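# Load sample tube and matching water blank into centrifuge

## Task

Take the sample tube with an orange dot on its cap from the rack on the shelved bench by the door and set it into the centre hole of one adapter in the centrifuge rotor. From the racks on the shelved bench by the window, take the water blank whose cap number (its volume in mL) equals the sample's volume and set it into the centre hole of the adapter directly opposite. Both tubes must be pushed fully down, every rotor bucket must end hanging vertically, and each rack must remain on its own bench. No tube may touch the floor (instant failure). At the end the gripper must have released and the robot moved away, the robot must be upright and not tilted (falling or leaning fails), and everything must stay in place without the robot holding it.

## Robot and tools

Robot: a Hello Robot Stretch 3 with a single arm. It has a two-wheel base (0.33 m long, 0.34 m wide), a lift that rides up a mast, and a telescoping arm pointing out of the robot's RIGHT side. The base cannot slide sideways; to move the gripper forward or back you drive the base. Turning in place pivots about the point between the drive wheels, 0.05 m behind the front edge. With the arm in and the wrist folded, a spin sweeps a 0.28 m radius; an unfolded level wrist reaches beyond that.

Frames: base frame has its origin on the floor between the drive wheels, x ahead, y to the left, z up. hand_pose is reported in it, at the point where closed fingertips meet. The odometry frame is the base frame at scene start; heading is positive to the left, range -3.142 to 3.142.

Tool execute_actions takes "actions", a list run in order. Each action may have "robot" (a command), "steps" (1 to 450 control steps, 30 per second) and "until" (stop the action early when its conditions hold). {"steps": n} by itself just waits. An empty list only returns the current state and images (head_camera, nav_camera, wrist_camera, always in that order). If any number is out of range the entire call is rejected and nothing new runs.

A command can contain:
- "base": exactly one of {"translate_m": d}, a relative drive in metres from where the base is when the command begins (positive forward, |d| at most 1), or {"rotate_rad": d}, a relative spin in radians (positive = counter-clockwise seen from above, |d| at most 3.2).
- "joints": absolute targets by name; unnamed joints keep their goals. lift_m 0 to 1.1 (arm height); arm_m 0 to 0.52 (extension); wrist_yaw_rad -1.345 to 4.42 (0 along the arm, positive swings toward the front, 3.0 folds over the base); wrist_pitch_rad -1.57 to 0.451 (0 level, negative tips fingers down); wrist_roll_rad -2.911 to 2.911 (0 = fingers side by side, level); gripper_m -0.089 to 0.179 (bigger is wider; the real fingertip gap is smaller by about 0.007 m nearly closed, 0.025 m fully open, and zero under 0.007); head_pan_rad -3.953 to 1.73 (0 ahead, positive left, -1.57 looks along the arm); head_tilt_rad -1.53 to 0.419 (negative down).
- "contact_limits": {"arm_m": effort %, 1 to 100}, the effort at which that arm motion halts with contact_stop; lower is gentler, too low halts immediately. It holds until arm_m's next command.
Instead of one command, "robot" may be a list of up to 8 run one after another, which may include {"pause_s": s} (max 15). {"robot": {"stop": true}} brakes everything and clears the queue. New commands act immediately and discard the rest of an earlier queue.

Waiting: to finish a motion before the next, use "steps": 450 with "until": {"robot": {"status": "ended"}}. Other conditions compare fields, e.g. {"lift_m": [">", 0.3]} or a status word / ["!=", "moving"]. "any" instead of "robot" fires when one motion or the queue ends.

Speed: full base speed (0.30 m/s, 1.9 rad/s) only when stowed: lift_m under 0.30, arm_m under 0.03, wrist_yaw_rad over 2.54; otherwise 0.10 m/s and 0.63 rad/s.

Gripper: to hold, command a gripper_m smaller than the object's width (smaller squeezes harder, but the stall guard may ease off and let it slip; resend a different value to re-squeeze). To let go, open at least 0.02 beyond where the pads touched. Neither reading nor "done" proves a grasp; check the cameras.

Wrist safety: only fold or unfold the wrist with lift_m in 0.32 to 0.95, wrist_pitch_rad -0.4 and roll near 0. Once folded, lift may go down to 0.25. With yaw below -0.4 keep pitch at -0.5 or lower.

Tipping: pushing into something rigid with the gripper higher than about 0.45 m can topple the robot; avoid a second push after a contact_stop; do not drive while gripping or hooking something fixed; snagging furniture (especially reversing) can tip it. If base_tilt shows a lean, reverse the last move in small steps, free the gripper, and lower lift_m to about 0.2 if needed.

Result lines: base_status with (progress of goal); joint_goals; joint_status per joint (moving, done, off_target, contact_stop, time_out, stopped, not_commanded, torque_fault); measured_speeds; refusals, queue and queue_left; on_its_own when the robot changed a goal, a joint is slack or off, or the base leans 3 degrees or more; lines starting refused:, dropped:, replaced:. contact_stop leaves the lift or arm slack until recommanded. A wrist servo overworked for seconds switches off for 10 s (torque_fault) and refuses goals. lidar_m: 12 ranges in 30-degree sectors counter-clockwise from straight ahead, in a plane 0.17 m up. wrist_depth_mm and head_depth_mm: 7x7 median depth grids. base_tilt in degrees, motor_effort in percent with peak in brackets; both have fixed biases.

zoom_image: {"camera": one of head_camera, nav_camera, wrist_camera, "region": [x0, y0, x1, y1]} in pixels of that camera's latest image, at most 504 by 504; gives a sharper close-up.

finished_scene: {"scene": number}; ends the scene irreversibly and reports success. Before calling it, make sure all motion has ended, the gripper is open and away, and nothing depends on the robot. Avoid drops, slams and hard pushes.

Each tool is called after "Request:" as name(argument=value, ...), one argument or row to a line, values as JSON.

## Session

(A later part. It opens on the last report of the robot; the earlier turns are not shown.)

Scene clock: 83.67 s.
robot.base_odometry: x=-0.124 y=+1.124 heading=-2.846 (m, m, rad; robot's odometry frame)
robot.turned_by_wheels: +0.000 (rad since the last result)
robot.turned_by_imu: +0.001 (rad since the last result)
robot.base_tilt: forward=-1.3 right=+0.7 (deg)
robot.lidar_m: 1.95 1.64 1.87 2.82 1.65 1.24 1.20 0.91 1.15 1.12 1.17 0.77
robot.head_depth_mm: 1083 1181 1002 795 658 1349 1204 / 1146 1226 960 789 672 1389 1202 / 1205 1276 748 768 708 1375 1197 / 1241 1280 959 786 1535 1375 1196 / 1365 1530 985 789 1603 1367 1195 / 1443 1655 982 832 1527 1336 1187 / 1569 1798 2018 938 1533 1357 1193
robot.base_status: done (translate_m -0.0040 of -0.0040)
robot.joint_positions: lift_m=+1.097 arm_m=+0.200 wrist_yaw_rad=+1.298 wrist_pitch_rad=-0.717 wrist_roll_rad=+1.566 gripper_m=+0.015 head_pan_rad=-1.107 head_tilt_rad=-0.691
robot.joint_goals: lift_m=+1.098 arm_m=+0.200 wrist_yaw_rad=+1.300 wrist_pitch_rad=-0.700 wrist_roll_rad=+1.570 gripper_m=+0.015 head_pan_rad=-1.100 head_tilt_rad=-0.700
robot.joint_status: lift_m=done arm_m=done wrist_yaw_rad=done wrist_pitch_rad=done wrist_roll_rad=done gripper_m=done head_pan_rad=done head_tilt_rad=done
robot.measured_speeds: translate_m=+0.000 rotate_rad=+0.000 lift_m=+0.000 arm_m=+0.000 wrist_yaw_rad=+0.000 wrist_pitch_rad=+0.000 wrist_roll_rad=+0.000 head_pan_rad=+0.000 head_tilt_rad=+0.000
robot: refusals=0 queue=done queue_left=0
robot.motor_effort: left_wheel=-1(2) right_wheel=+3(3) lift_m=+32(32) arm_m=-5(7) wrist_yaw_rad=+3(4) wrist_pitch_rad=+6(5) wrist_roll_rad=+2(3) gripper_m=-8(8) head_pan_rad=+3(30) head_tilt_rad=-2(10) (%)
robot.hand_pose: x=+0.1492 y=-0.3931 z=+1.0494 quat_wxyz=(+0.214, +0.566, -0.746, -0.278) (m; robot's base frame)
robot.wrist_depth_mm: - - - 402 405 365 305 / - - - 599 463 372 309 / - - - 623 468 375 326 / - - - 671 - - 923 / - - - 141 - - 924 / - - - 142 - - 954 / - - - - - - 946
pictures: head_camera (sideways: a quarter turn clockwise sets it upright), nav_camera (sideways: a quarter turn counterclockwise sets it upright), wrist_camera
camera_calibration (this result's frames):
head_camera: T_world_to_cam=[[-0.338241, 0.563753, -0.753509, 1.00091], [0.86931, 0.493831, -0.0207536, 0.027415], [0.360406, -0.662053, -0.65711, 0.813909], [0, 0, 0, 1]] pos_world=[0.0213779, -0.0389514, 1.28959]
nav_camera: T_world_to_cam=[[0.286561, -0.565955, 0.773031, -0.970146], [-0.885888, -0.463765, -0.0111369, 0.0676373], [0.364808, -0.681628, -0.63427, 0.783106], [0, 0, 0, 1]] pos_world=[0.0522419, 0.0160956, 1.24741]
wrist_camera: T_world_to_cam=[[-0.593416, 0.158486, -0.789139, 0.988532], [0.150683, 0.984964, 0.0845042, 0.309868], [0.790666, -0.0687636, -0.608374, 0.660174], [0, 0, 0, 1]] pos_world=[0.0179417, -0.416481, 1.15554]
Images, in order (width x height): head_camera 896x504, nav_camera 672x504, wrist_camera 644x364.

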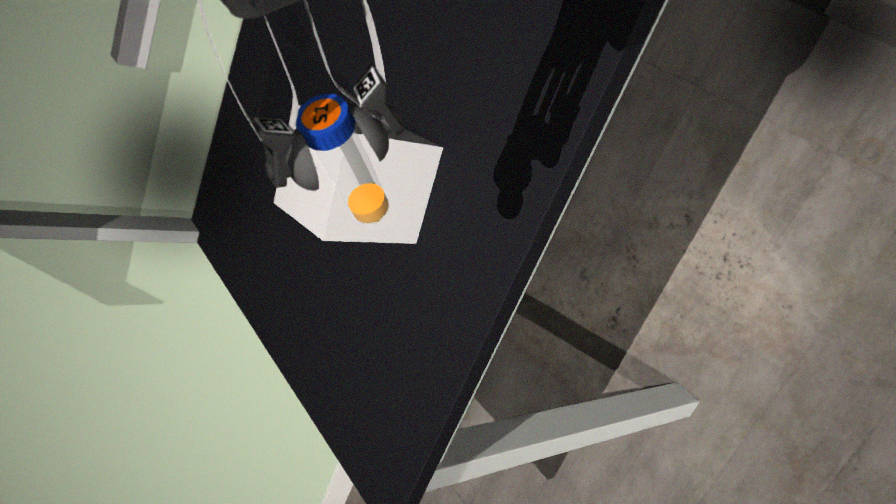

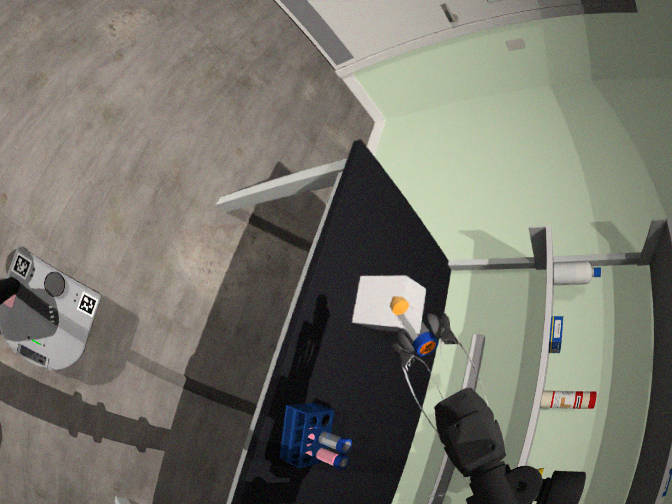

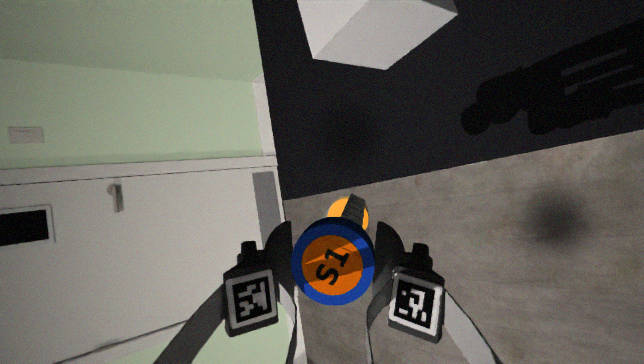

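Request:
execute_actions(
  actions=[
    {"robot":[{"joints":{"arm_m":0.0,"wrist_yaw_rad":0,"wrist_pitch_rad":-1.5,"head_tilt_rad":-0.8,"head_pan_rad":-1.0},"base":{"rotate_rad":0.28}},{"base":{"translate_m":1.0}},{"base":{"translate_m":0.22}},{"base":{"rotate_rad":1.27}}],"steps":450,"until":{"robot":{"status":"ended"}}},
    {"steps":450,"until":{"robot":{"status":"ended"}}},
  ],
)

Scene clock: 111.73 s.
robot.base_odometry: x=-1.148 y=+0.461 heading=-1.297 (m, m, rad; robot's odometry frame)
robot.turned_by_wheels: +1.550 (rad since the last result)
robot.turned_by_imu: +1.564 (rad since the last result)
robot.base_tilt: forward=-1.0 right=+0.6 (deg)
robot.lidar_m: 0.66 2.61 2.45 2.37 2.10 0.99 1.62 1.11 0.82 0.81 0.84 0.67
robot.head_depth_mm: 734 819 929 1072 1254 1294 1174 / 779 874 999 1168 1393 1308 1160 / 832 945 1090 1294 1468 1308 1162 / 892 1021 1191 1445 1505 1309 1160 / 966 1116 1225 1319 1468 1302 1161 / 933 1020 1127 1124 1323 1307 1161 / 951 971 1021 1014 1120 1269 1152
robot.base_status: done (rotate_rad +1.2699 of +1.2700)
robot.joint_positions: lift_m=+1.097 arm_m=+0.000 wrist_yaw_rad=+0.001 wrist_pitch_rad=-1.493 wrist_roll_rad=+1.566 gripper_m=+0.015 head_pan_rad=-1.007 head_tilt_rad=-0.790
robot.joint_goals: lift_m=+1.098 arm_m=+0.000 wrist_yaw_rad=+0.000 wrist_pitch_rad=-1.500 wrist_roll_rad=+1.570 gripper_m=+0.015 head_pan_rad=-1.000 head_tilt_rad=-0.800
robot.joint_status: lift_m=done arm_m=done wrist_yaw_rad=done wrist_pitch_rad=done wrist_roll_rad=done gripper_m=done head_pan_rad=done head_tilt_rad=done
robot.measured_speeds: translate_m=+0.000 rotate_rad=+0.000 lift_m=+0.000 arm_m=+0.000 wrist_yaw_rad=+0.000 wrist_pitch_rad=+0.000 wrist_roll_rad=+0.000 head_pan_rad=+0.000 head_tilt_rad=+0.000
robot: refusals=0 queue=done queue_left=0
robot.motor_effort: left_wheel=-2(6) right_wheel=+3(10) lift_m=+32(32) arm_m=-5(6) wrist_yaw_rad=-2(3) wrist_pitch_rad=-3(5) wrist_roll_rad=+2(1) gripper_m=-8(8) head_pan_rad=+4(13) head_tilt_rad=-3(11) (%)
robot.hand_pose: x=-0.0215 y=-0.1408 z=+0.9788 quat_wxyz=(+0.002, +0.002, -0.734, -0.680) (m; robot's base frame)
robot.wrist_depth_mm: 713 - - - - - 976 / 721 991 - - - - - / 758 - - - - - - / 752 - - - - - - / 758 - - 141 - - - / 760 - - 142 - - - / 760 - - - - - -
pictures: head_camera (sideways: a quarter turn clockwise sets it upright), nav_camera (sideways: a quarter turn counterclockwise sets it upright), wrist_camera
camera_calibration (this result's frames):
head_camera: T_world_to_cam=[[-0.431092, 0.587259, -0.685045, 0.912248], [0.81452, 0.579931, -0.0154195, 0.0208024], [0.388224, -0.56463, -0.728337, 0.906381], [0, 0, 0, 1]] pos_world=[0.0244403, -0.0360203, 1.2854]
nav_camera: T_world_to_cam=[[0.380979, -0.596345, 0.706561, -0.88409], [-0.83562, -0.549155, -0.0129249, 0.069657], [0.395719, -0.585492, -0.707534, 0.878213], [0, 0, 0, 1]] pos_world=[0.0475003, 0.0252175, 1.24693]
wrist_camera: T_world_to_cam=[[-0.00820825, 0.991145, -0.132527, 0.278688], [0.989143, 0.0274941, 0.14436, -0.0822908], [0.146725, -0.129903, -0.98061, 1.11141], [0, 0, 0, 1]] pos_world=[-0.0793874, -0.129582, 1.13868]
Images, in order (width x height): head_camera 896x504, nav_camera 672x504, wrist_camera 644x364.

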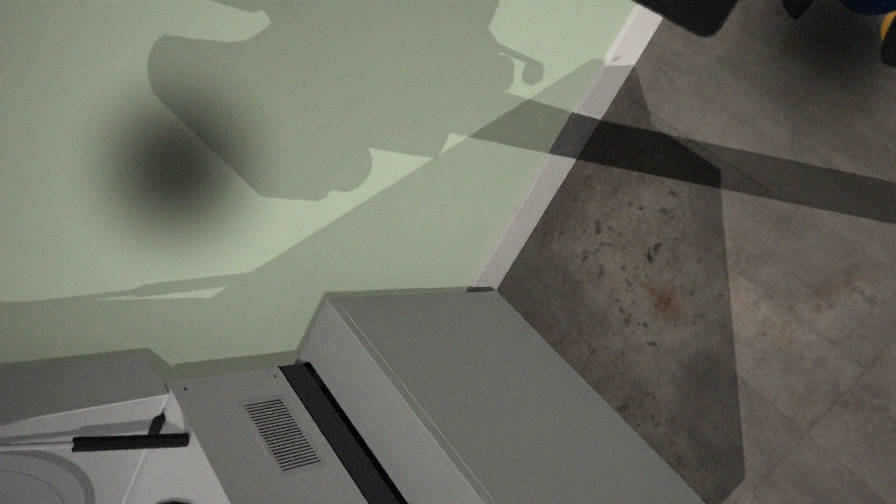

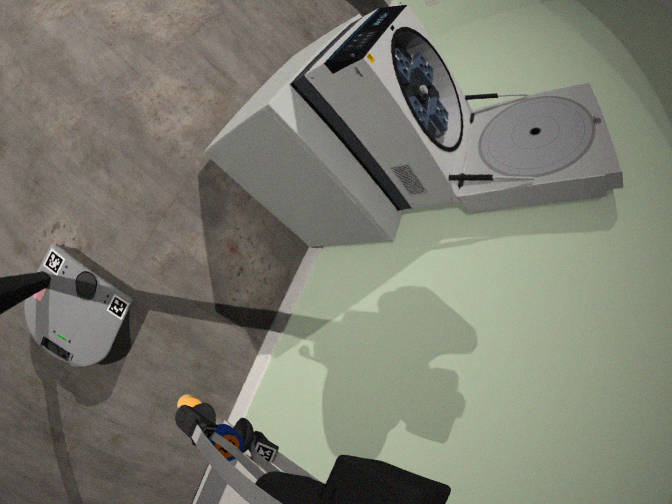

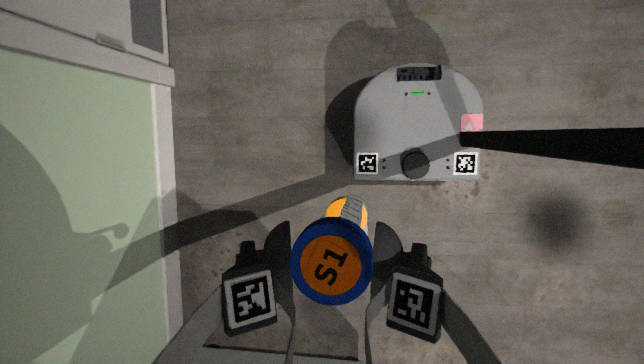

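Request:
execute_actions(
  actions=[
    {"robot":[{"base":{"rotate_rad":0.5},"joints":{"head_pan_rad":-1.2}},{"base":{"translate_m":0.34}},{"base":{"rotate_rad":-0.5}}],"steps":450,"until":{"robot":{"status":"ended"}}},
  ],
)

Scene clock: 123.63 s.
robot.base_odometry: x=-0.910 y=+0.218 heading=-1.297 (m, m, rad; robot's odometry frame)
robot.turned_by_wheels: +0.000 (rad since the last result)
robot.turned_by_imu: +0.002 (rad since the last result)
robot.base_tilt: forward=-1.1 right=+0.8 (deg)
robot.lidar_m: 1.10 2.27 2.28 2.20 2.29 1.19 1.81 1.34 1.01 0.98 0.50 0.45
robot.head_depth_mm: 846 954 1088 1213 - - - / 882 996 1151 1356 1505 1284 1182 / 919 1051 1205 1451 1486 1303 1154 / 937 1080 1165 1165 1433 1301 1159 / 874 968 1019 1001 1051 1257 1157 / 933 1003 847 935 878 987 1158 / 983 1044 777 798 832 1032 1157
robot.base_status: done (rotate_rad -0.4999 of -0.5000)
robot.joint_positions: lift_m=+1.097 arm_m=+0.000 wrist_yaw_rad=+0.001 wrist_pitch_rad=-1.493 wrist_roll_rad=+1.566 gripper_m=+0.015 head_pan_rad=-1.193 head_tilt_rad=-0.790
robot.joint_goals: lift_m=+1.098 arm_m=+0.000 wrist_yaw_rad=+0.000 wrist_pitch_rad=-1.500 wrist_roll_rad=+1.570 gripper_m=+0.015 head_pan_rad=-1.200 head_tilt_rad=-0.800
robot.joint_status: lift_m=done arm_m=done wrist_yaw_rad=done wrist_pitch_rad=done wrist_roll_rad=done gripper_m=done head_pan_rad=done head_tilt_rad=done
robot.measured_speeds: translate_m=+0.000 rotate_rad=+0.000 lift_m=+0.000 arm_m=+0.000 wrist_yaw_rad=+0.000 wrist_pitch_rad=+0.000 wrist_roll_rad=+0.000 head_pan_rad=+0.000 head_tilt_rad=+0.000
robot: refusals=0 queue=done queue_left=0
robot.motor_effort: left_wheel=+2(6) right_wheel=-3(8) lift_m=+31(32) arm_m=-5(5) wrist_yaw_rad=-2(2) wrist_pitch_rad=-2(3) wrist_roll_rad=+2(1) gripper_m=-8(8) head_pan_rad=-3(19) head_tilt_rad=-3(3) (%)
robot.hand_pose: x=-0.0215 y=-0.1408 z=+0.9788 quat_wxyz=(+0.002, +0.002, -0.734, -0.680) (m; robot's base frame)
robot.wrist_depth_mm: 904 - - - - - 966 / 902 - - - - - - / 904 - - - - - - / 915 - - - - - - / 917 - - 141 - - - / 876 - - 142 - - - / 740 736 707 - - - -
pictures: head_camera (sideways: a quarter turn clockwise sets it upright), nav_camera (sideways: a quarter turn counterclockwise sets it upright), wrist_camera
camera_calibration (this result's frames):
head_camera: T_world_to_cam=[[-0.314956, 0.656899, -0.685045, 0.91154], [0.90778, 0.419162, -0.0154195, 0.0202335], [0.277016, -0.626727, -0.728338, 0.907059], [0, 0, 0, 1]] pos_world=[0.0174568, -0.0387924, 1.2854]
nav_camera: T_world_to_cam=[[0.264027, -0.656553, 0.706561, -0.883376], [-0.92282, -0.385013, -0.0129249, 0.0701889], [0.280521, -0.648616, -0.707534, 0.878916], [0, 0, 0, 1]] pos_world=[0.0514522, 0.0171196, 1.24693]
wrist_camera: T_world_to_cam=[[-0.00820832, 0.991145, -0.132527, 0.278684], [0.989143, 0.0274942, 0.14436, -0.0822909], [0.146725, -0.129903, -0.98061, 1.11141], [0, 0, 0, 1]] pos_world=[-0.0793874, -0.129577, 1.13868]
Images, in order (width x height): head_camera 896x504, nav_camera 672x504, wrist_camera 644x364.

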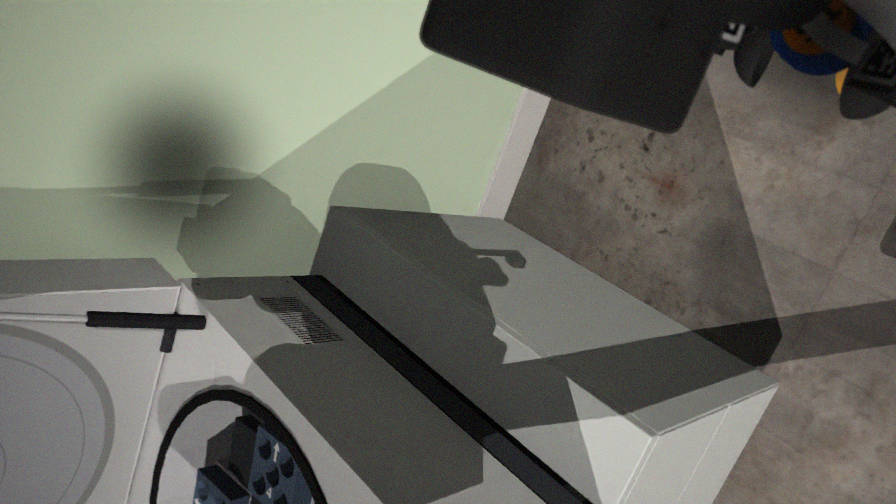

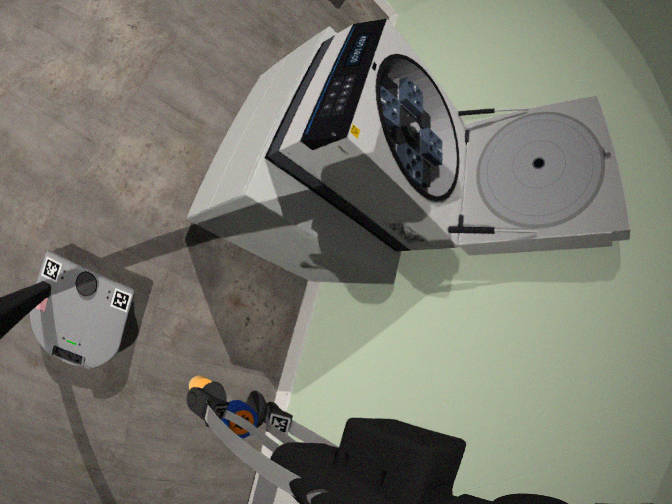

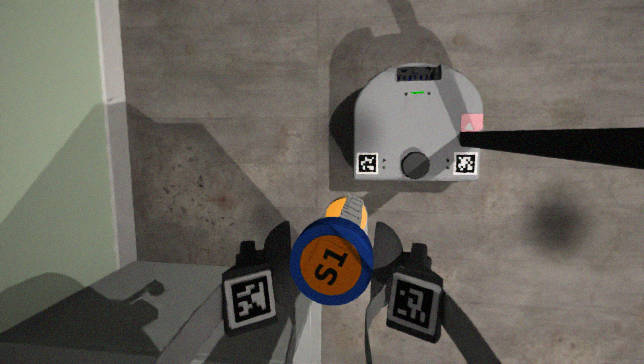

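Wall at 0.98: front clearance ≈0.24. Forward.

Request:
execute_actions(
  actions=[
    {"robot":[{"base":{"translate_m":0.7},"joints":{"head_pan_rad":-1.57}}],"steps":450,"until":{"robot":{"status":"ended"}}},
  ],
)

Scene clock: 133.70 s.
robot.base_odometry: x=-0.720 y=-0.456 heading=-1.297 (m, m, rad; robot's odometry frame)
robot.turned_by_wheels: +0.000 (rad since the last result)
robot.turned_by_imu: +0.001 (rad since the last result)
robot.base_tilt: forward=-1.2 right=+0.6 (deg)
robot.lidar_m: 1.36 1.61 2.03 2.19 2.29 2.56 1.88 0.39 0.29 0.28 0.29 0.40
robot.head_depth_mm: - - - - - 604 824 / - - - - - - 913 / 752 871 883 - - - - / 763 872 844 - - 636 918 / 769 873 852 713 566 637 952 / 777 871 831 733 572 650 997 / 885 1019 798 642 575 668 1037
robot.base_status: done (translate_m +0.7000 of +0.7000)
robot.joint_positions: lift_m=+1.097 arm_m=+0.000 wrist_yaw_rad=+0.001 wrist_pitch_rad=-1.493 wrist_roll_rad=+1.566 gripper_m=+0.015 head_pan_rad=-1.563 head_tilt_rad=-0.790
robot.joint_goals: lift_m=+1.098 arm_m=+0.000 wrist_yaw_rad=+0.000 wrist_pitch_rad=-1.500 wrist_roll_rad=+1.570 gripper_m=+0.015 head_pan_rad=-1.570 head_tilt_rad=-0.800
robot.joint_status: lift_m=done arm_m=done wrist_yaw_rad=done wrist_pitch_rad=done wrist_roll_rad=done gripper_m=done head_pan_rad=done head_tilt_rad=done
robot.measured_speeds: translate_m=+0.000 rotate_rad=+0.000 lift_m=+0.000 arm_m=+0.000 wrist_yaw_rad=+0.000 wrist_pitch_rad=+0.000 wrist_roll_rad=+0.000 head_pan_rad=+0.000 head_tilt_rad=+0.000
robot: refusals=0 queue=done queue_left=0
robot.motor_effort: left_wheel=+3(7) right_wheel=-3(3) lift_m=+32(32) arm_m=-5(5) wrist_yaw_rad=-2(2) wrist_pitch_rad=-3(3) wrist_roll_rad=+2(2) gripper_m=-8(8) head_pan_rad=-3(23) head_tilt_rad=-3(3) (%)
robot.hand_pose: x=-0.0215 y=-0.1408 z=+0.9788 quat_wxyz=(+0.002, +0.002, -0.734, -0.680) (m; robot's base frame)
robot.wrist_depth_mm: 348 336 407 - - - 982 / 350 348 412 - - - - / 430 356 423 - - - - / 439 357 429 871 - - - / 432 366 418 141 - - - / 456 374 398 142 - - - / 451 384 476 - - - -
pictures: head_camera (sideways: a quarter turn clockwise sets it upright), nav_camera (sideways: a quarter turn counterclockwise sets it upright), wrist_camera
camera_calibration (this result's frames):
head_camera: T_world_to_cam=[[-0.0561704, 0.726333, -0.685044, 0.90996], [0.997918, 0.0626304, -0.0154194, 0.0196836], [0.031705, -0.684484, -0.728338, 0.908557], [0, 0, 0, 1]] pos_world=[0.00266444, -0.0402744, 1.2854]
nav_camera: T_world_to_cam=[[0.00881149, -0.707598, 0.70656, -0.881818], [-0.999595, -0.0253536, -0.0129249, 0.0706573], [0.0270595, -0.70616, -0.707535, 0.880463], [0, 0, 0, 1]] pos_world=[0.0545739, -0.000434014, 1.24693]
wrist_camera: T_world_to_cam=[[-0.0082082, 0.991145, -0.132527, 0.278683], [0.989143, 0.0274941, 0.14436, -0.0822909], [0.146725, -0.129903, -0.98061, 1.11141], [0, 0, 0, 1]] pos_world=[-0.0793874, -0.129577, 1.13868]
Images, in order (width x height): head_camera 896x504, nav_camera 672x504, wrist_camera 644x364.

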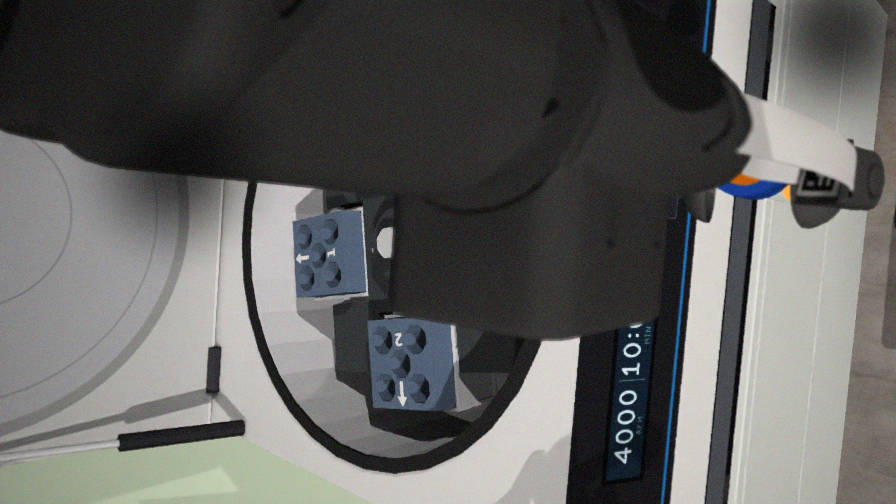

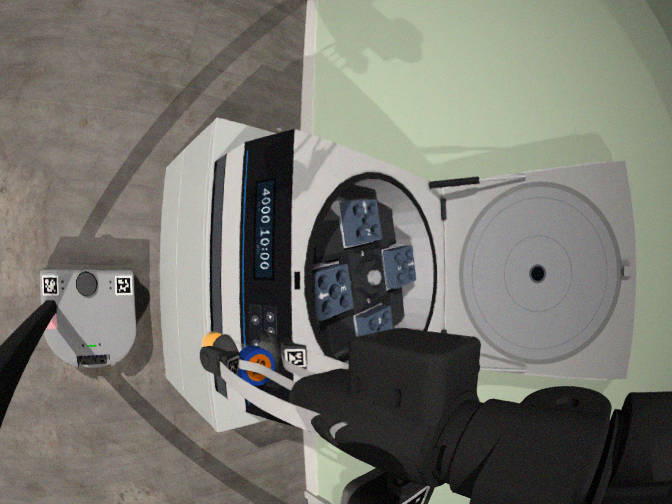

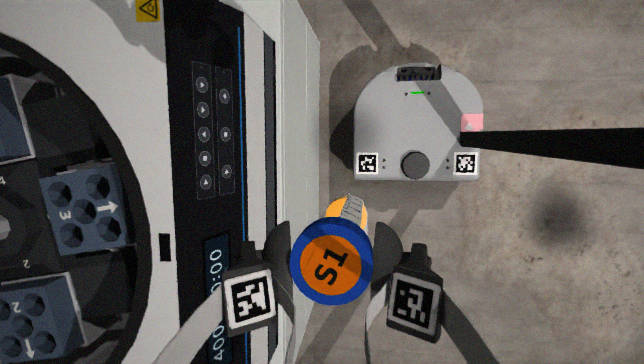

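Request:
execute_actions(
  actions=[
    {"robot":[{"base":{"rotate_rad":-0.3}},{"base":{"translate_m":0.17}},{"base":{"rotate_rad":0.3}},{"base":{"translate_m":0.016}},{"joints":{"arm_m":0.36,"head_tilt_rad":-0.85}}],"steps":450,"until":{"robot":{"status":"ended"}}},
  ],
)

Scene clock: 151.80 s.
robot.base_odometry: x=-0.720 y=-0.642 heading=-1.297 (m, m, rad; robot's odometry frame)
robot.turned_by_wheels: +0.000 (rad since the last result)
robot.turned_by_imu: +0.002 (rad since the last result)
robot.base_tilt: forward=-1.3 right=+0.7 (deg)
robot.lidar_m: 1.19 1.48 1.95 2.24 2.33 2.73 2.06 0.32 0.24 0.23 0.24 0.33
robot.head_depth_mm: 728 818 814 693 532 557 820 / 732 821 795 696 535 563 856 / 743 808 793 686 537 572 894 / 735 832 788 674 537 576 935 / 842 976 1044 615 540 588 982 / 864 1004 1190 1340 808 716 1097 / 873 1014 1206 1487 1445 1241 1147
robot.base_status: done (translate_m +0.0160 of +0.0160)
robot.joint_positions: lift_m=+1.097 arm_m=+0.360 wrist_yaw_rad=+0.000 wrist_pitch_rad=-1.494 wrist_roll_rad=+1.566 gripper_m=+0.015 head_pan_rad=-1.563 head_tilt_rad=-0.839
robot.joint_goals: lift_m=+1.098 arm_m=+0.360 wrist_yaw_rad=+0.000 wrist_pitch_rad=-1.500 wrist_roll_rad=+1.570 gripper_m=+0.015 head_pan_rad=-1.570 head_tilt_rad=-0.850
robot.joint_status: lift_m=done arm_m=done wrist_yaw_rad=done wrist_pitch_rad=done wrist_roll_rad=done gripper_m=done head_pan_rad=done head_tilt_rad=done
robot.measured_speeds: translate_m=+0.000 rotate_rad=+0.000 lift_m=+0.000 arm_m=+0.000 wrist_yaw_rad=+0.000 wrist_pitch_rad=+0.000 wrist_roll_rad=+0.000 head_pan_rad=+0.000 head_tilt_rad=+0.000
robot: refusals=0 queue=done queue_left=0
robot.motor_effort: left_wheel=-2(5) right_wheel=+3(7) lift_m=+32(32) arm_m=+4(3) wrist_yaw_rad=+0(2) wrist_pitch_rad=-3(3) wrist_roll_rad=+1(2) gripper_m=-9(9) head_pan_rad=-4(3) head_tilt_rad=-3(8) (%)
robot.hand_pose: x=-0.0215 y=-0.5001 z=+0.9788 quat_wxyz=(+0.002, +0.001, -0.734, -0.680) (m; robot's base frame)
robot.wrist_depth_mm: 344 401 382 370 363 349 287 / 351 387 379 362 370 361 291 / 358 384 396 389 377 378 297 / 363 365 410 398 381 344 304 / 367 365 412 141 406 316 314 / 373 374 362 142 - 324 321 / 341 670 - - - 331 -
pictures: head_camera (sideways: a quarter turn clockwise sets it upright), nav_camera (sideways: a quarter turn counterclockwise sets it upright), wrist_camera
camera_calibration (this result's frames):
head_camera: T_world_to_cam=[[-0.0561989, 0.759388, -0.648207, 0.861959], [0.997932, 0.0630213, -0.012689, 0.016128], [0.0312149, -0.647579, -0.761359, 0.951501], [0, 0, 0, 1]] pos_world=[0.00264552, -0.0394058, 1.28337]
nav_camera: T_world_to_cam=[[0.00885402, -0.741728, 0.670642, -0.835013], [-0.999608, -0.0243859, -0.0137736, 0.0717613], [0.0265705, -0.670257, -0.741653, 0.924837], [0, 0, 0, 1]] pos_world=[0.054553, 0.00227588, 1.24689]
wrist_camera: T_world_to_cam=[[-0.00678462, 0.991175, -0.132386, 0.634653], [0.989182, 0.0260528, 0.144363, -0.0731439], [0.146538, -0.129974, -0.980629, 1.06473], [0, 0, 0, 1]] pos_world=[-0.0793647, -0.48876, 1.13868]
Images, in order (width x height): head_camera 896x504, nav_camera 672x504, wrist_camera 644x364.

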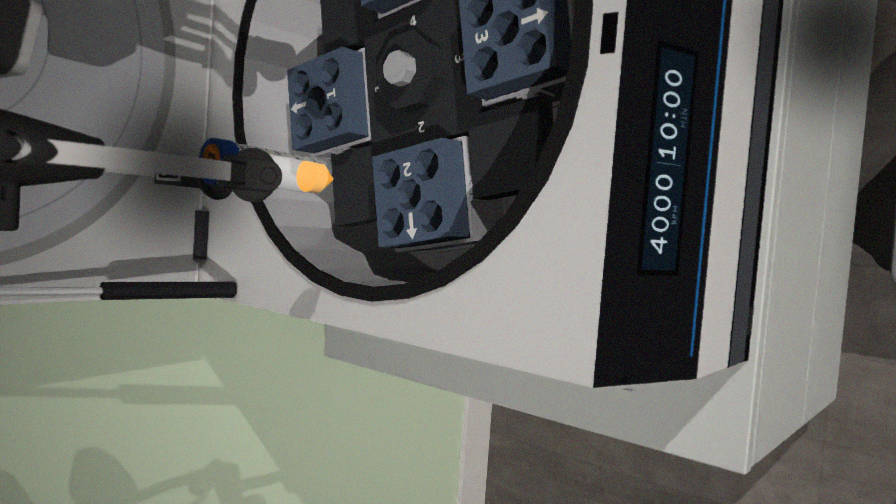

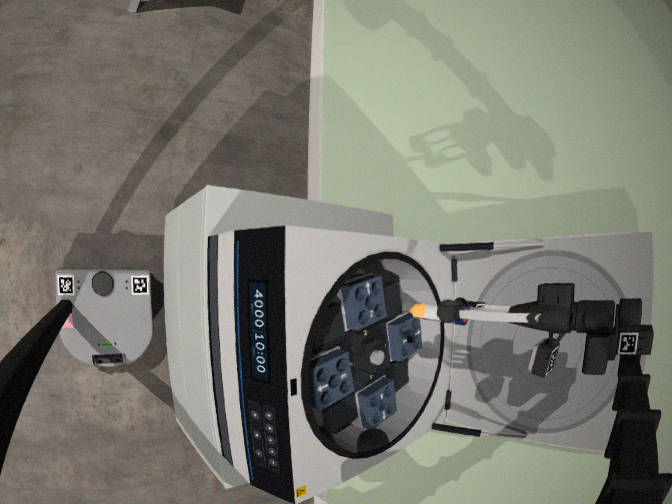

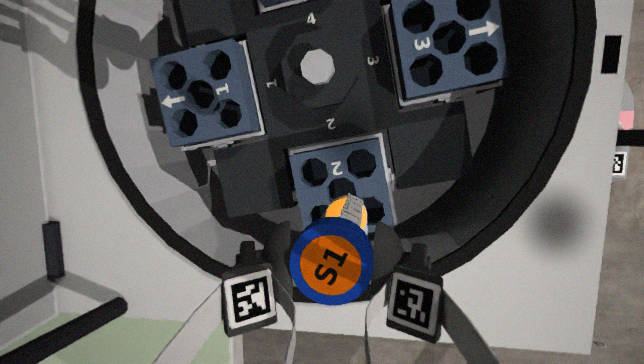

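Request:
execute_actions(
  actions=[
    {"robot":[{"base":{"translate_m":0.01},"joints":{"arm_m":0.373}},{"joints":{"lift_m":0.985}}],"steps":450,"until":{"robot":{"status":"ended"}}},
  ],
)

Request:
zoom_image(
  camera="head_camera",
  region=[220,80,520,300],
)

Scene clock: 160.77 s.
robot.base_odometry: x=-0.718 y=-0.651 heading=-1.297 (m, m, rad; robot's odometry frame)
robot.turned_by_wheels: +0.000 (rad since the last result)
robot.turned_by_imu: +0.001 (rad since the last result)
robot.base_tilt: forward=-1.1 right=+0.6 (deg)
robot.lidar_m: 1.17 1.47 1.94 2.24 2.33 2.74 2.08 0.32 0.24 0.23 0.24 1.35
robot.head_depth_mm: 741 824 813 690 533 556 817 / - 834 806 694 536 562 854 / 715 - 801 688 536 571 893 / 720 817 772 654 535 578 940 / 854 988 1091 629 541 589 986 / 862 998 1196 1382 822 724 1089 / 872 1013 1205 1503 1450 1254 1144
robot.base_status: done (translate_m +0.0100 of +0.0100)
robot.joint_positions: lift_m=+0.986 arm_m=+0.373 wrist_yaw_rad=+0.000 wrist_pitch_rad=-1.494 wrist_roll_rad=+1.566 gripper_m=+0.015 head_pan_rad=-1.563 head_tilt_rad=-0.839
robot.joint_goals: lift_m=+0.985 arm_m=+0.373 wrist_yaw_rad=+0.000 wrist_pitch_rad=-1.500 wrist_roll_rad=+1.570 gripper_m=+0.015 head_pan_rad=-1.570 head_tilt_rad=-0.850
robot.joint_status: lift_m=done arm_m=done wrist_yaw_rad=done wrist_pitch_rad=done wrist_roll_rad=done gripper_m=done head_pan_rad=done head_tilt_rad=done
robot.measured_speeds: translate_m=+0.000 rotate_rad=+0.000 lift_m=+0.000 arm_m=+0.000 wrist_yaw_rad=+0.000 wrist_pitch_rad=+0.000 wrist_roll_rad=+0.000 head_pan_rad=+0.000 head_tilt_rad=+0.000
robot: refusals=0 queue=done queue_left=0
robot.motor_effort: left_wheel=-2(1) right_wheel=+3(9) lift_m=+11(32) arm_m=+5(3) wrist_yaw_rad=+0(0) wrist_pitch_rad=-3(3) wrist_roll_rad=+1(1) gripper_m=-8(8) head_pan_rad=-3(3) head_tilt_rad=-4(4) (%)
robot.hand_pose: x=-0.0215 y=-0.5131 z=+0.8669 quat_wxyz=(+0.002, +0.001, -0.734, -0.680) (m; robot's base frame)
robot.wrist_depth_mm: 283 261 270 243 260 230 246 / 290 265 277 267 263 257 272 / 279 296 287 276 267 262 257 / 259 330 291 258 272 268 233 / 250 294 302 142 338 286 205 / 255 251 290 142 - 231 206 / 261 254 242 246 224 217 212
pictures: head_camera (sideways: a quarter turn clockwise sets it upright), nav_camera (sideways: a quarter turn counterclockwise sets it upright), wrist_camera
camera_calibration (this result's frames):
head_camera: T_world_to_cam=[[-0.0561986, 0.759388, -0.648207, 0.861959], [0.997932, 0.0630208, -0.012689, 0.016128], [0.0312146, -0.647579, -0.761359, 0.951501], [0, 0, 0, 1]] pos_world=[0.0026455, -0.0394058, 1.28337]
nav_camera: T_world_to_cam=[[0.00885366, -0.741728, 0.670642, -0.835013], [-0.999608, -0.0243854, -0.0137736, 0.0717613], [0.0265702, -0.670257, -0.741653, 0.924837], [0, 0, 0, 1]] pos_world=[0.054553, 0.00227586, 1.24689]
wrist_camera: T_world_to_cam=[[-0.00678399, 0.991176, -0.132381, 0.632727], [0.989182, 0.0260515, 0.144364, -0.0566554], [0.146538, -0.12997, -0.98063, 0.953332], [0, 0, 0, 1]] pos_world=[-0.0793647, -0.501763, 1.02681]
Images, in order (width x height): head_camera 896x504, nav_camera 672x504, wrist_camera 644x364.

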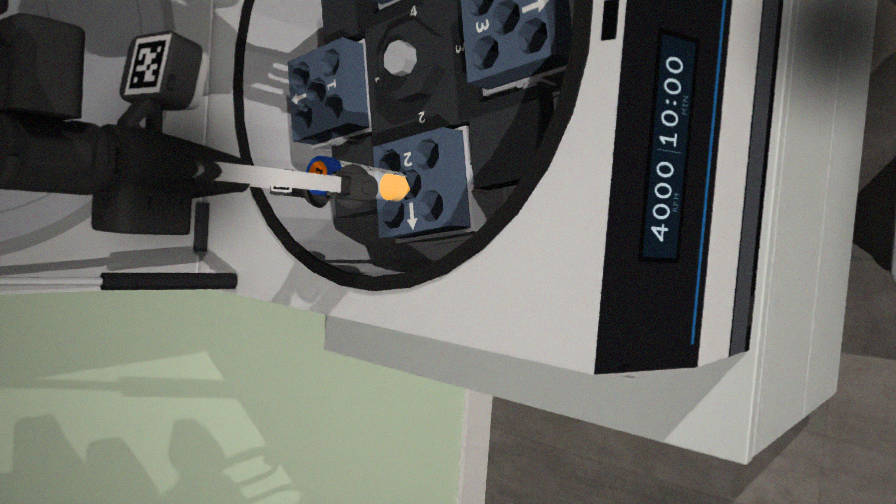

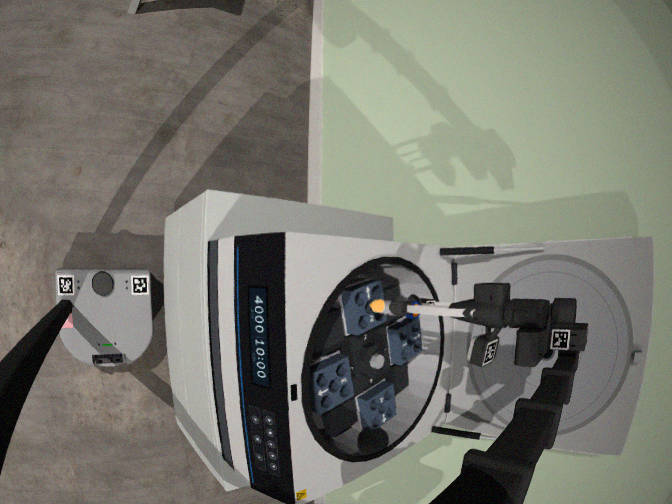

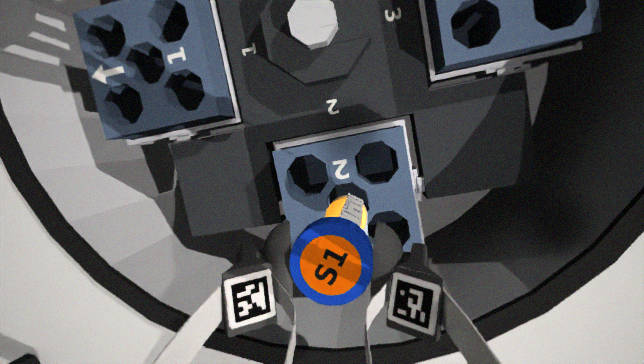

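Region (220, 80, 520, 300) of head_camera's 896x504 image, scaled by 1.680, with more detail than that image has; it fills the top 370 rows of this view, and the rest is white.

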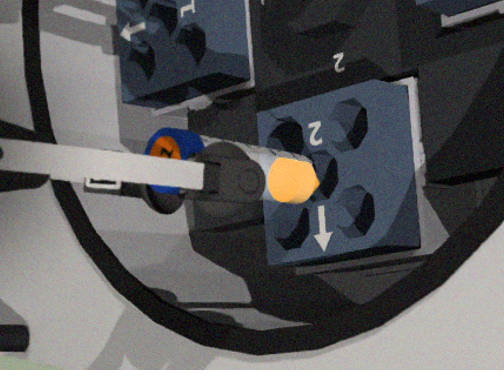

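Request:
execute_actions(
  actions=[
    {"robot":{"joints":{"lift_m":0.95,"head_pan_rad":-1.57,"head_tilt_rad":-0.85}},"steps":200,"until":{"robot":{"status":"ended"}}},
  ],
)

Request:
zoom_image(
  camera="head_camera",
  region=[250,100,650,450],
)

Scene clock: 177.50 s.
robot.base_odometry: x=-0.718 y=-0.651 heading=-1.297 (m, m, rad; robot's odometry frame)
robot.turned_by_wheels: +0.000 (rad since the last result)
robot.turned_by_imu: +0.001 (rad since the last result)
robot.base_tilt: forward=-1.1 right=+0.8 (deg)
robot.lidar_m: 1.17 1.47 1.94 2.24 2.33 2.74 2.07 0.32 0.24 0.23 0.24 1.35
robot.head_depth_mm: 700 811 814 689 533 556 819 / - 816 802 692 536 562 857 / 715 - 800 688 536 571 896 / 722 813 768 653 536 577 941 / 856 991 1088 631 540 588 987 / 863 1004 1200 1384 822 723 1097 / 872 1010 1204 1504 1449 1258 1140
robot.base_status: done (translate_m +0.0100 of +0.0100)
robot.joint_positions: lift_m=+0.951 arm_m=+0.373 wrist_yaw_rad=+0.000 wrist_pitch_rad=-1.494 wrist_roll_rad=+1.566 gripper_m=+0.015 head_pan_rad=-1.563 head_tilt_rad=-0.839
robot.joint_goals: lift_m=+0.950 arm_m=+0.373 wrist_yaw_rad=+0.000 wrist_pitch_rad=-1.500 wrist_roll_rad=+1.570 gripper_m=+0.015 head_pan_rad=-1.570 head_tilt_rad=-0.850
robot.joint_status: lift_m=done arm_m=done wrist_yaw_rad=done wrist_pitch_rad=done wrist_roll_rad=done gripper_m=done head_pan_rad=done head_tilt_rad=done
robot.measured_speeds: translate_m=+0.000 rotate_rad=+0.000 lift_m=+0.000 arm_m=+0.000 wrist_yaw_rad=+0.000 wrist_pitch_rad=+0.000 wrist_roll_rad=+0.000 head_pan_rad=+0.000 head_tilt_rad=+0.000
robot: refusals=0 queue=done queue_left=0
robot.motor_effort: left_wheel=-2(2) right_wheel=+3(3) lift_m=+11(17) arm_m=+4(5) wrist_yaw_rad=+0(0) wrist_pitch_rad=-2(3) wrist_roll_rad=+1(2) gripper_m=-8(8) head_pan_rad=-4(6) head_tilt_rad=-4(2) (%)
robot.hand_pose: x=-0.0215 y=-0.5131 z=+0.8319 quat_wxyz=(+0.002, +0.001, -0.734, -0.680) (m; robot's base frame)
robot.wrist_depth_mm: 238 223 240 213 226 199 208 / 236 235 244 237 230 225 272 / 264 257 252 242 234 227 251 / 258 301 256 222 236 233 227 / 235 277 264 141 309 286 206 / 213 247 290 142 - 230 180 / 221 212 228 246 217 187 176
pictures: head_camera (sideways: a quarter turn clockwise sets it upright), nav_camera (sideways: a quarter turn counterclockwise sets it upright), wrist_camera
camera_calibration (this result's frames):
head_camera: T_world_to_cam=[[-0.0561986, 0.759388, -0.648207, 0.861959], [0.997932, 0.0630208, -0.012689, 0.016128], [0.0312146, -0.647579, -0.761359, 0.951501], [0, 0, 0, 1]] pos_world=[0.0026455, -0.0394058, 1.28337]
nav_camera: T_world_to_cam=[[0.00885366, -0.741728, 0.670642, -0.835013], [-0.999608, -0.0243854, -0.0137736, 0.0717613], [0.0265702, -0.670257, -0.741653, 0.924837], [0, 0, 0, 1]] pos_world=[0.054553, 0.00227586, 1.24689]
wrist_camera: T_world_to_cam=[[-0.00678369, 0.991176, -0.132381, 0.628095], [0.989182, 0.0260512, 0.144364, -0.0516033], [0.146538, -0.12997, -0.98063, 0.919013], [0, 0, 0, 1]] pos_world=[-0.0793647, -0.501764, 0.991809]
Images, in order (width x height): head_camera 896x504, nav_camera 672x504, wrist_camera 644x364.

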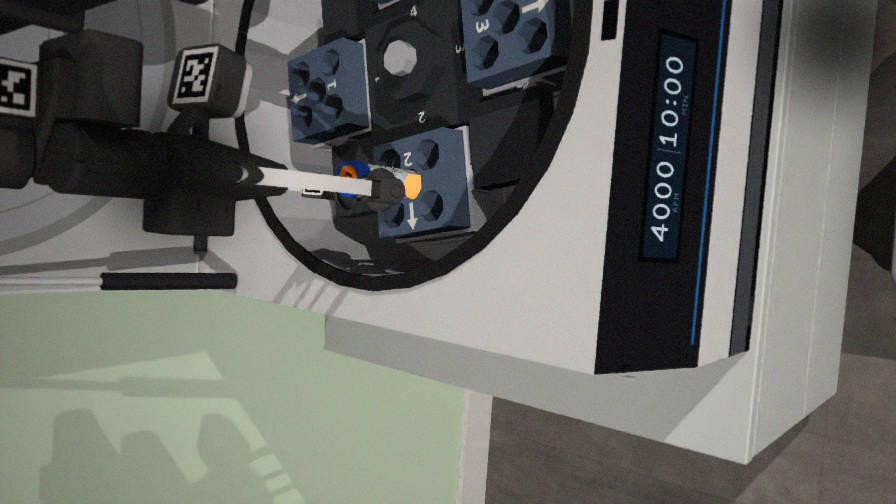

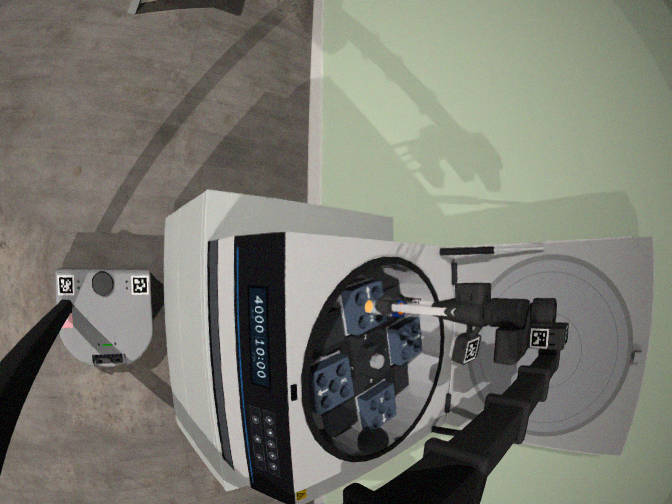

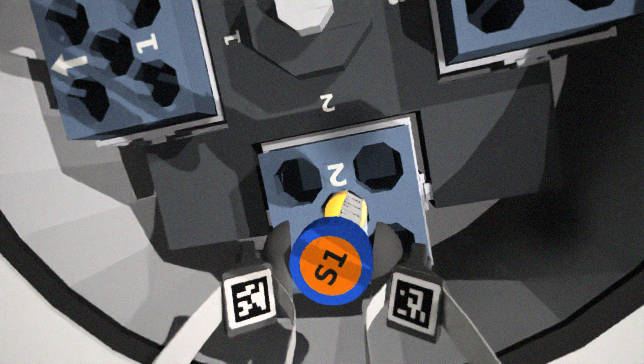

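Region (250, 100, 650, 450) of head_camera's 896x504 image, scaled by 1.260, with more detail than that image has; it fills the top 441 rows of this view, and the rest is white.

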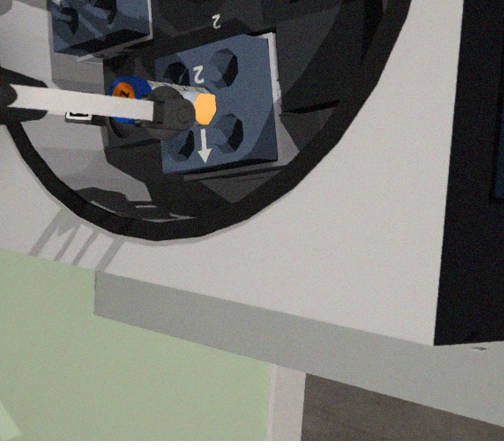

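Looks in the hole.

Request:
execute_actions(
  actions=[
    {"robot":{"joints":{"lift_m":0.91}},"steps":200,"until":{"robot":{"status":"ended"}}},
    {"robot":[{"joints":{"gripper_m":0.065}},{"pause_s":0.5},{"joints":{"lift_m":0.975}},{"joints":{"gripper_m":0.0}}],"steps":300,"until":{"robot":{"status":"ended"}}},
    {"robot":{"joints":{"lift_m":0.89}},"steps":200,"until":{"robot":{"status":"ended"}}},
    {"robot":{"joints":{"lift_m":1.0,"gripper_m":0.07}},"steps":200,"until":{"robot":{"status":"ended"}}},
  ],
)

Scene clock: 187.87 s.
robot.base_odometry: x=-0.718 y=-0.651 heading=-1.297 (m, m, rad; robot's odometry frame)
robot.turned_by_wheels: +0.000 (rad since the last result)
robot.turned_by_imu: +0.015 (rad since the last result)
robot.base_tilt: forward=-1.2 right=+0.6 (deg)
robot.lidar_m: 1.17 1.47 1.94 2.24 2.34 2.74 2.08 0.32 0.24 0.23 0.24 1.37
robot.head_depth_mm: 727 827 821 689 533 554 814 / - 834 790 687 537 564 851 / - 835 821 676 536 571 893 / 721 833 766 624 536 579 942 / 856 1003 1089 645 543 593 999 / 873 1006 1196 1398 840 728 1099 / 877 1019 1214 1520 1443 1274 1140
robot.base_status: done (translate_m +0.0100 of +0.0100)
robot.joint_positions: lift_m=+0.999 arm_m=+0.373 wrist_yaw_rad=+0.000 wrist_pitch_rad=-1.494 wrist_roll_rad=+1.566 gripper_m=+0.070 head_pan_rad=-1.564 head_tilt_rad=-0.840
robot.joint_goals: lift_m=+1.000 arm_m=+0.373 wrist_yaw_rad=+0.000 wrist_pitch_rad=-1.500 wrist_roll_rad=+1.570 gripper_m=+0.070 head_pan_rad=-1.570 head_tilt_rad=-0.850
robot.joint_status: lift_m=done arm_m=done wrist_yaw_rad=done wrist_pitch_rad=done wrist_roll_rad=done gripper_m=done head_pan_rad=done head_tilt_rad=done
robot.measured_speeds: translate_m=+0.000 rotate_rad=+0.000 lift_m=+0.000 arm_m=+0.000 wrist_yaw_rad=+0.000 wrist_pitch_rad=+0.000 wrist_roll_rad=+0.000 head_pan_rad=+0.000 head_tilt_rad=+0.000
robot: refusals=0 queue=done queue_left=0
robot.motor_effort: left_wheel=+0(12) right_wheel=+1(35) lift_m=+32(35) arm_m=+3(4) wrist_yaw_rad=+0(0) wrist_pitch_rad=-2(10) wrist_roll_rad=+1(1) gripper_m=+1(83) head_pan_rad=-3(4) head_tilt_rad=-4(4) (%)
robot.hand_pose: x=-0.0215 y=-0.5132 z=+0.8808 quat_wxyz=(+0.002, +0.001, -0.734, -0.680) (m; robot's base frame)
robot.wrist_depth_mm: 290 280 285 258 272 265 266 / 288 285 290 284 277 269 275 / 273 310 301 289 280 273 256 / 263 328 307 273 261 337 228 / 266 280 327 368 290 275 216 / 273 264 - 307 296 226 221 / 277 271 260 249 241 230 226
pictures: head_camera (sideways: a quarter turn clockwise sets it upright), nav_camera (sideways: a quarter turn counterclockwise sets it upright), wrist_camera
replaced: robot.lift_m: its motion had ended contact_stop
camera_calibration (this result's frames):
head_camera: T_world_to_cam=[[-0.0558262, 0.759904, -0.647634, 0.86121], [0.997963, 0.0625365, -0.0126472, 0.0160734], [0.0308901, -0.64702, -0.761847, 0.952137], [0, 0, 0, 1]] pos_world=[0.0026259, -0.0393901, 1.28333]
nav_camera: T_world_to_cam=[[0.00849021, -0.742237, 0.670083, -0.834283], [-0.99962, -0.0238804, -0.0137863, 0.0717779], [0.0262345, -0.669711, -0.742158, 0.925496], [0, 0, 0, 1]] pos_world=[0.0545539, 0.00229332, 1.24689]
wrist_camera: T_world_to_cam=[[-0.0065814, 0.991173, -0.132411, 0.634681], [0.989187, 0.0258537, 0.144363, -0.0587578], [0.146512, -0.130029, -0.980626, 0.966892], [0, 0, 0, 1]] pos_world=[-0.0793615, -0.501835, 1.04068]
Images, in order (width x height): head_camera 896x504, nav_camera 672x504, wrist_camera 644x364.

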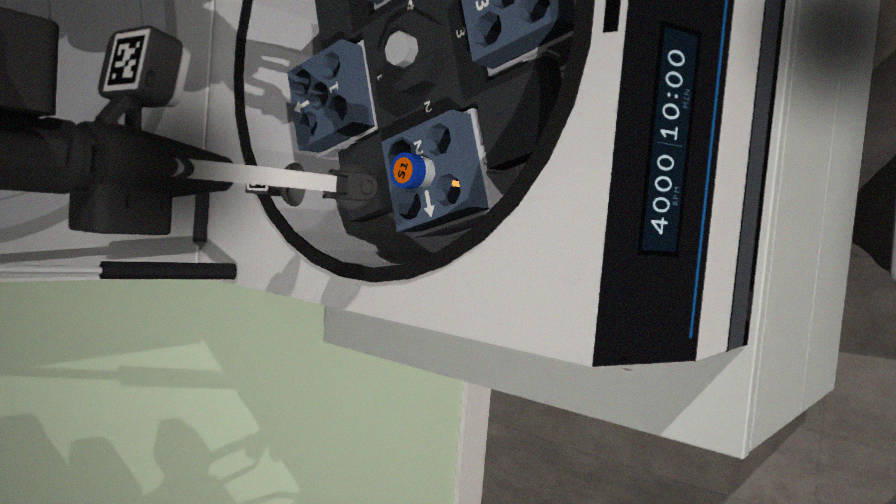

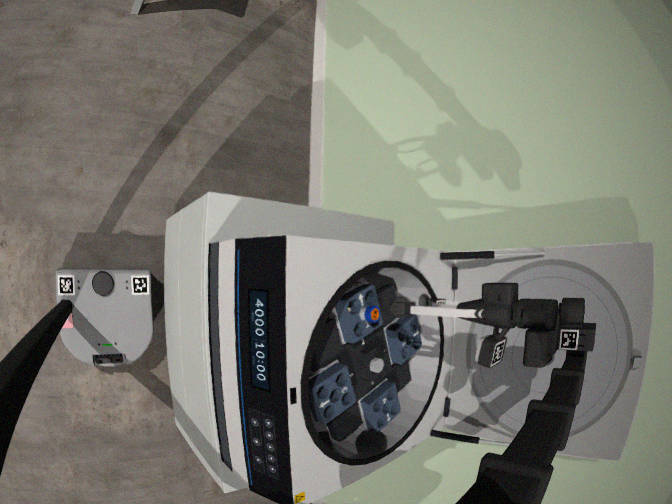

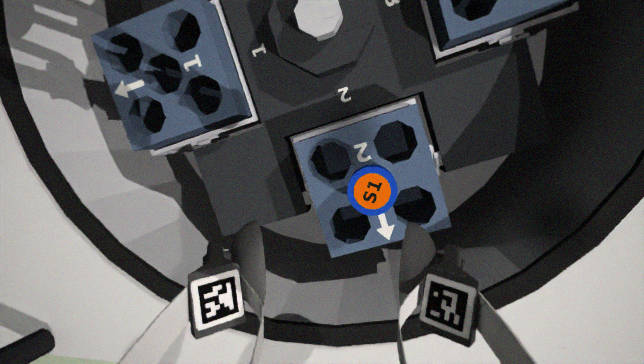

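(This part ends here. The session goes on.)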